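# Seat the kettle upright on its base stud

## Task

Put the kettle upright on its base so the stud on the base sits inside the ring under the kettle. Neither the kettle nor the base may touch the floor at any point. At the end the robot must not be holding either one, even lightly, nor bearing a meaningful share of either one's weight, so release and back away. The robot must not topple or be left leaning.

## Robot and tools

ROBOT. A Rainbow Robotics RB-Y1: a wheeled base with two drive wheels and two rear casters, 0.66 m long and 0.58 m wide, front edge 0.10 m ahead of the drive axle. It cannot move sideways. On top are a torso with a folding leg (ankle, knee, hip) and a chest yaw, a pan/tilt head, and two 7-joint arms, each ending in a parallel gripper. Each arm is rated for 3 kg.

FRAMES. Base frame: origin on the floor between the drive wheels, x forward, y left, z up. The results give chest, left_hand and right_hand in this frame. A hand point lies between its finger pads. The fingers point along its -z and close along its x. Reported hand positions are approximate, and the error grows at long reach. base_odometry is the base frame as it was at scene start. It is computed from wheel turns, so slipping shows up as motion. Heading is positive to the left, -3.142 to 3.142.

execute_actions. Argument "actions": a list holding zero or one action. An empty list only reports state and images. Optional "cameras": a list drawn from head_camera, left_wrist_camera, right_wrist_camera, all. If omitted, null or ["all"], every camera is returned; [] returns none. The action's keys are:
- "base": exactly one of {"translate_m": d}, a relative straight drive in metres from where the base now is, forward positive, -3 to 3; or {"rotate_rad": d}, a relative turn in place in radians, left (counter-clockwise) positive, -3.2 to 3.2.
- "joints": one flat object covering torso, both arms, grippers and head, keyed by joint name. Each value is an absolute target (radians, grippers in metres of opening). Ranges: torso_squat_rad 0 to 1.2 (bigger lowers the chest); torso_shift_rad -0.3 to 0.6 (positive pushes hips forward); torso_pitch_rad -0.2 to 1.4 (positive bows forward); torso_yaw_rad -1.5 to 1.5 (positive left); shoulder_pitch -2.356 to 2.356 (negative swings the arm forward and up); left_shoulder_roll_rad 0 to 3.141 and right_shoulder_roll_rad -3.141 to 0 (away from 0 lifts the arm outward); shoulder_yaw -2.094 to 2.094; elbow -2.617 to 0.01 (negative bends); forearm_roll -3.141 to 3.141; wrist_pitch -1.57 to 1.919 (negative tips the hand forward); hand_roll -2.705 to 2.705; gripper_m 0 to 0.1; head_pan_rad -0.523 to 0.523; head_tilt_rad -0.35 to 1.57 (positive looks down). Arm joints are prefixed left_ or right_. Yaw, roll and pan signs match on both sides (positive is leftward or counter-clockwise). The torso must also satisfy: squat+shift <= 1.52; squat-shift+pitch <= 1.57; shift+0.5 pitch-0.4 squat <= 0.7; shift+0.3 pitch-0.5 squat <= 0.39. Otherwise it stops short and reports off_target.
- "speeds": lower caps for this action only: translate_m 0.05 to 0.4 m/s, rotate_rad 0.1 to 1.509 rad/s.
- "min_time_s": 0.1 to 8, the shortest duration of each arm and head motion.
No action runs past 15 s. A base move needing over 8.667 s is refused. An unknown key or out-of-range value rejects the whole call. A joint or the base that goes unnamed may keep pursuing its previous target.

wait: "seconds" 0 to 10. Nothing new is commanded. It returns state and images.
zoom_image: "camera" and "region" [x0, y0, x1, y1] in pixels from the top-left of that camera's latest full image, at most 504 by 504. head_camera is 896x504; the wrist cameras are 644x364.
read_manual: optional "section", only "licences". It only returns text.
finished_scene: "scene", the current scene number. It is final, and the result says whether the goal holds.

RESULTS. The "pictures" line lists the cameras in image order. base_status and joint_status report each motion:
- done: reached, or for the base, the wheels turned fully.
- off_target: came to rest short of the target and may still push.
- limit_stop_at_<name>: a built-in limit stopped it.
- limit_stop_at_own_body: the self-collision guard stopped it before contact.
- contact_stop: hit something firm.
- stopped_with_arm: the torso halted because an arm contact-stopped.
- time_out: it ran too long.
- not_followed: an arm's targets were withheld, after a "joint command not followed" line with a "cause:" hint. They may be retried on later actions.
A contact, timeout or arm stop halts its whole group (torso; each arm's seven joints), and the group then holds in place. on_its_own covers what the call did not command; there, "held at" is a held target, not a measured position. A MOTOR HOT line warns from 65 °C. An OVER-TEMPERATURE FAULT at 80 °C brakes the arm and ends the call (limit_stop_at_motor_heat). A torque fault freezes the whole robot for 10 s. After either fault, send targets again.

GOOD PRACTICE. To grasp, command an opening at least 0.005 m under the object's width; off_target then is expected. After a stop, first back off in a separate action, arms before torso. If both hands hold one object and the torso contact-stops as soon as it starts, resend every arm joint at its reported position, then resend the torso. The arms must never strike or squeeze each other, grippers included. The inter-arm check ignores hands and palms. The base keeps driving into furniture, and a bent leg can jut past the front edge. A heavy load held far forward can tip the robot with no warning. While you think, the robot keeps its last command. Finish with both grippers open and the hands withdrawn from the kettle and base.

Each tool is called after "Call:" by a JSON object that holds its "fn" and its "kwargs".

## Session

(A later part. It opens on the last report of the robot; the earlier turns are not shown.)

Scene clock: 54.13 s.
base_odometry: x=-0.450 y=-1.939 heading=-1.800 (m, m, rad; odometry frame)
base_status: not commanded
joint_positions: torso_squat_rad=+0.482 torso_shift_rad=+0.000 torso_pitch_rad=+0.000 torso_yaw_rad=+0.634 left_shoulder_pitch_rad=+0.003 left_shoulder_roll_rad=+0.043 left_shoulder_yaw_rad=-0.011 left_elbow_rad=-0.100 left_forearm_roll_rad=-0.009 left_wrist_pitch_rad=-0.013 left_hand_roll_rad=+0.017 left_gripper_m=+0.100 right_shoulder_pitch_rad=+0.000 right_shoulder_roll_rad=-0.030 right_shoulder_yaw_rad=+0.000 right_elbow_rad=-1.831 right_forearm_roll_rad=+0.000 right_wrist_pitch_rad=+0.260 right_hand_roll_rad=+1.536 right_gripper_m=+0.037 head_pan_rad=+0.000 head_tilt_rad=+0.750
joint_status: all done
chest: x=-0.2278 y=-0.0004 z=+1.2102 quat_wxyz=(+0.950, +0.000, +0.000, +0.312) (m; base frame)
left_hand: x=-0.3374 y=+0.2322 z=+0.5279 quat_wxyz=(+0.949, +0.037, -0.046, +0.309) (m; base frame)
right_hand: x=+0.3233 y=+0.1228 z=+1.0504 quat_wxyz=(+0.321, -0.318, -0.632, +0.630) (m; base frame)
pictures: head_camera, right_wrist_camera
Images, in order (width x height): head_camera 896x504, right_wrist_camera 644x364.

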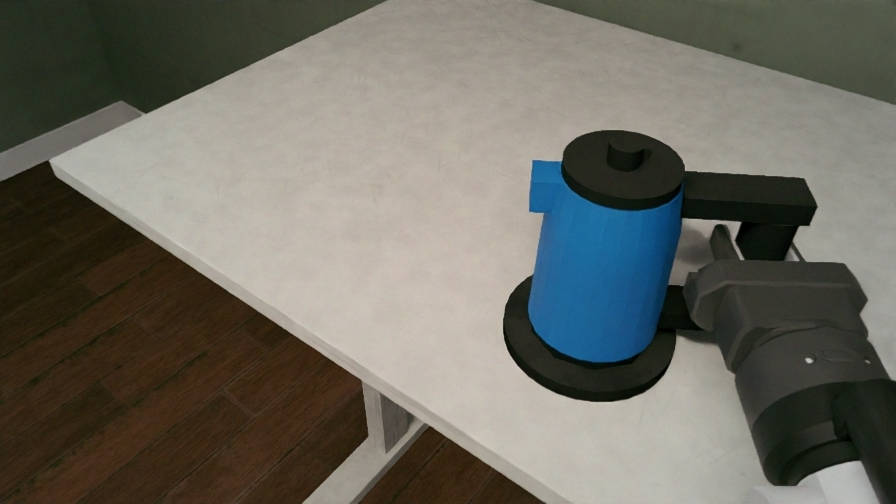

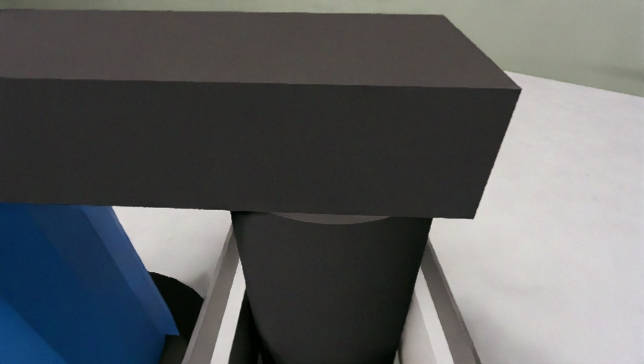

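Call:
{"fn": "execute_actions", "kwargs": {"actions": [{"joints": {"right_gripper_m": 0.072}}], "cameras": ["head_camera", "right_wrist_camera"]}}

Scene clock: 55.57 s.
base_odometry: x=-0.450 y=-1.939 heading=-1.800 (m, m, rad; odometry frame)
base_status: not commanded
joint_positions: torso_squat_rad=+0.482 torso_shift_rad=+0.000 torso_pitch_rad=+0.000 torso_yaw_rad=+0.634 left_shoulder_pitch_rad=+0.003 left_shoulder_roll_rad=+0.043 left_shoulder_yaw_rad=-0.011 left_elbow_rad=-0.100 left_forearm_roll_rad=-0.009 left_wrist_pitch_rad=-0.013 left_hand_roll_rad=+0.017 left_gripper_m=+0.100 right_shoulder_pitch_rad=+0.000 right_shoulder_roll_rad=-0.030 right_shoulder_yaw_rad=+0.000 right_elbow_rad=-1.831 right_forearm_roll_rad=+0.000 right_wrist_pitch_rad=+0.260 right_hand_roll_rad=+1.536 right_gripper_m=+0.072 head_pan_rad=+0.000 head_tilt_rad=+0.750
joint_status: all done
chest: x=-0.2278 y=-0.0004 z=+1.2102 quat_wxyz=(+0.950, +0.000, +0.000, +0.312) (m; base frame)
left_hand: x=-0.3374 y=+0.2322 z=+0.5279 quat_wxyz=(+0.949, +0.037, -0.046, +0.309) (m; base frame)
right_hand: x=+0.3233 y=+0.1228 z=+1.0504 quat_wxyz=(+0.321, -0.318, -0.632, +0.630) (m; base frame)
pictures: head_camera, right_wrist_camera
Images, in order (width x height): head_camera 896x504, right_wrist_camera 644x364.

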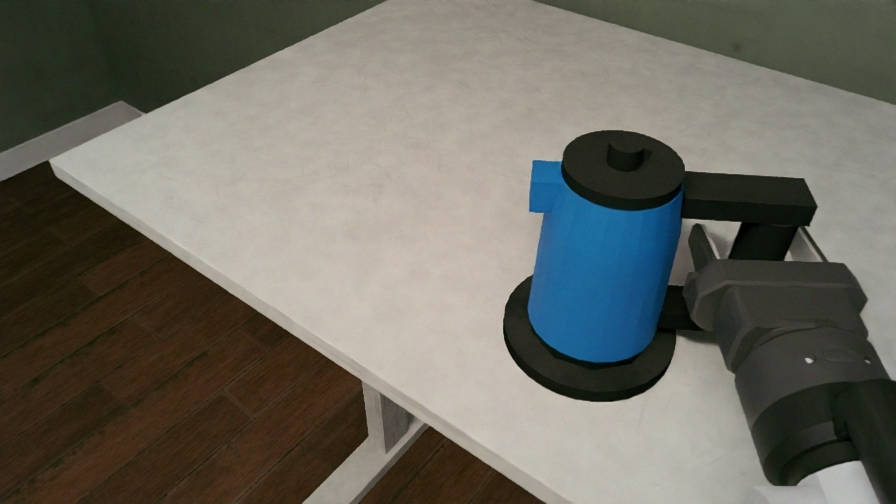

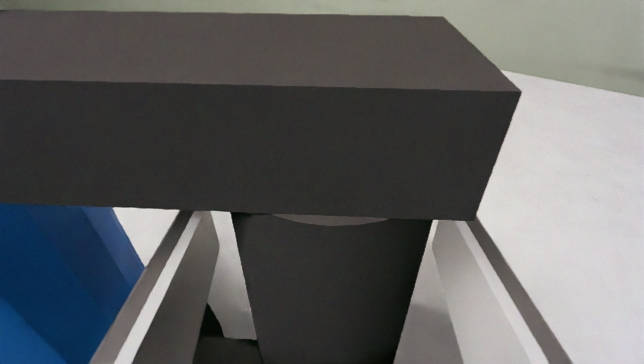

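Call:
{"fn": "execute_actions", "kwargs": {"actions": [{"base": {"translate_m": -0.05}, "joints": {"torso_yaw_rad": 0.607}}], "cameras": ["head_camera", "right_wrist_camera"]}}

Scene clock: 61.33 s.
base_odometry: x=-0.439 y=-1.891 heading=-1.798 (m, m, rad; odometry frame)
base_status: done
joint_positions: torso_squat_rad=+0.482 torso_shift_rad=+0.000 torso_pitch_rad=+0.000 torso_yaw_rad=+0.607 left_shoulder_pitch_rad=+0.003 left_shoulder_roll_rad=+0.043 left_shoulder_yaw_rad=-0.011 left_elbow_rad=-0.100 left_forearm_roll_rad=-0.009 left_wrist_pitch_rad=-0.013 left_hand_roll_rad=+0.017 left_gripper_m=+0.100 right_shoulder_pitch_rad=+0.000 right_shoulder_roll_rad=-0.030 right_shoulder_yaw_rad=+0.000 right_elbow_rad=-1.831 right_forearm_roll_rad=+0.000 right_wrist_pitch_rad=+0.260 right_hand_roll_rad=+1.536 right_gripper_m=+0.072 head_pan_rad=+0.000 head_tilt_rad=+0.750
joint_status: all done
chest: x=-0.2278 y=-0.0004 z=+1.2102 quat_wxyz=(+0.954, +0.000, +0.000, +0.299) (m; base frame)
left_hand: x=-0.3310 y=+0.2351 z=+0.5279 quat_wxyz=(+0.953, +0.037, -0.046, +0.296) (m; base frame)
right_hand: x=+0.3265 y=+0.1079 z=+1.0505 quat_wxyz=(+0.329, -0.326, -0.628, +0.626) (m; base frame)
pictures: head_camera, right_wrist_camera
Images, in order (width x height): head_camera 896x504, right_wrist_camera 644x364.

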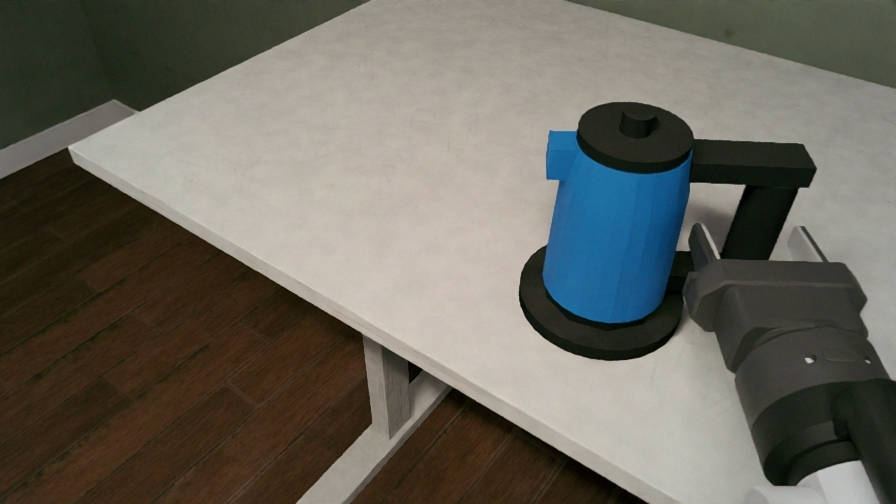

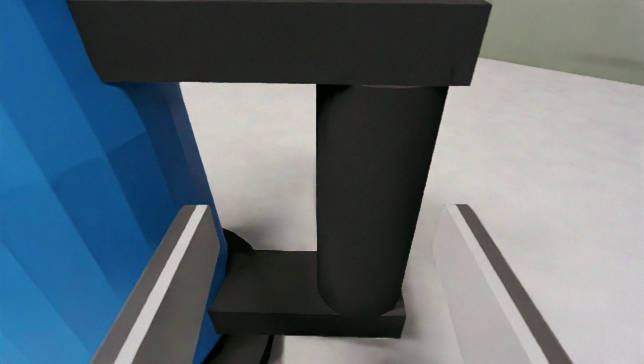

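Call:
{"fn": "execute_actions", "kwargs": {"actions": [{"base": {"translate_m": -0.3}, "joints": {"torso_yaw_rad": 0.5, "head_pan_rad": -0.25, "head_tilt_rad": 0.6}}], "cameras": ["head_camera", "right_wrist_camera"]}}

Scene clock: 63.93 s.
base_odometry: x=-0.371 y=-1.598 heading=-1.800 (m, m, rad; odometry frame)
base_status: done
joint_positions: torso_squat_rad=+0.482 torso_shift_rad=+0.000 torso_pitch_rad=+0.000 torso_yaw_rad=+0.500 left_shoulder_pitch_rad=+0.003 left_shoulder_roll_rad=+0.043 left_shoulder_yaw_rad=-0.011 left_elbow_rad=-0.100 left_forearm_roll_rad=-0.009 left_wrist_pitch_rad=-0.013 left_hand_roll_rad=+0.017 left_gripper_m=+0.100 right_shoulder_pitch_rad=+0.000 right_shoulder_roll_rad=-0.030 right_shoulder_yaw_rad=+0.000 right_elbow_rad=-1.831 right_forearm_roll_rad=+0.000 right_wrist_pitch_rad=+0.260 right_hand_roll_rad=+1.536 right_gripper_m=+0.072 head_pan_rad=-0.250 head_tilt_rad=+0.600
joint_status: all done
chest: x=-0.2278 y=-0.0005 z=+1.2102 quat_wxyz=(+0.969, +0.000, +0.000, +0.247) (m; base frame)
left_hand: x=-0.3054 y=+0.2448 z=+0.5279 quat_wxyz=(+0.968, +0.034, -0.048, +0.245) (m; base frame)
right_hand: x=+0.3348 y=+0.0480 z=+1.0505 quat_wxyz=(+0.362, -0.359, -0.609, +0.607) (m; base frame)
pictures: head_camera, right_wrist_camera
Images, in order (width x height): head_camera 896x504, right_wrist_camera 644x364.

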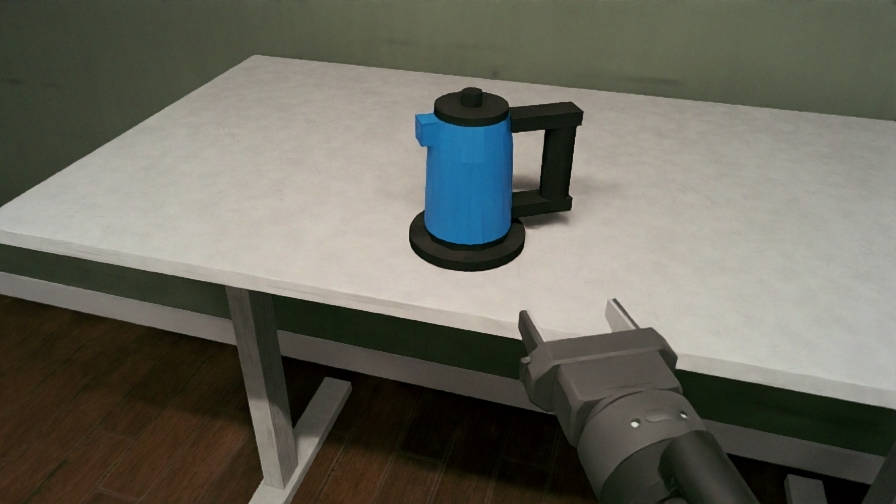

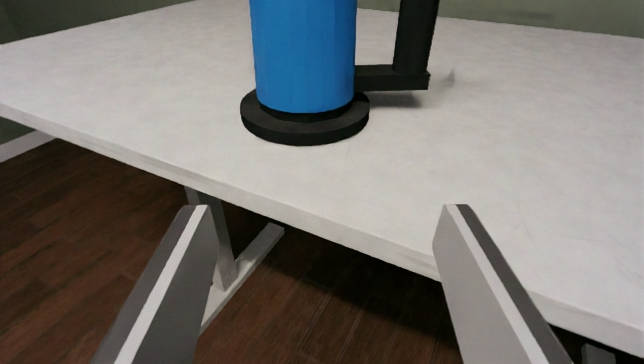

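Call:
{"fn": "zoom_image", "kwargs": {"camera": "right_wrist_camera", "region": [220, 40, 440, 170]}}

Call:
{"fn": "zoom_image", "kwargs": {"camera": "head_camera", "region": [390, 70, 600, 290]}}

Region (220, 40, 440, 170) of right_wrist_camera's 644x364 image, scaled by 2.291, with more detail than that image has; it fills the top 298 rows of this view, and the rest is white.

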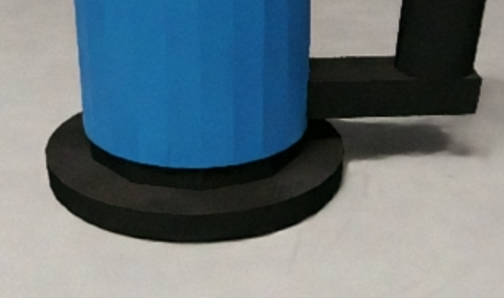

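Region (390, 70, 600, 290) of head_camera's 896x504 image, scaled by 2.291, with more detail than that image has; it fills the left 481 columns of this view, and the rest is white.

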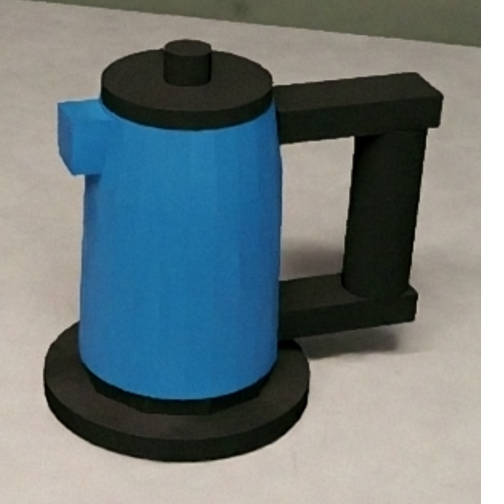

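The kettle is upright, seated and centred on its base, and the hand is clear of it.

Call:
{"fn": "finished_scene", "kwargs": {"scene": 2}}

The scene is finished: the task was done.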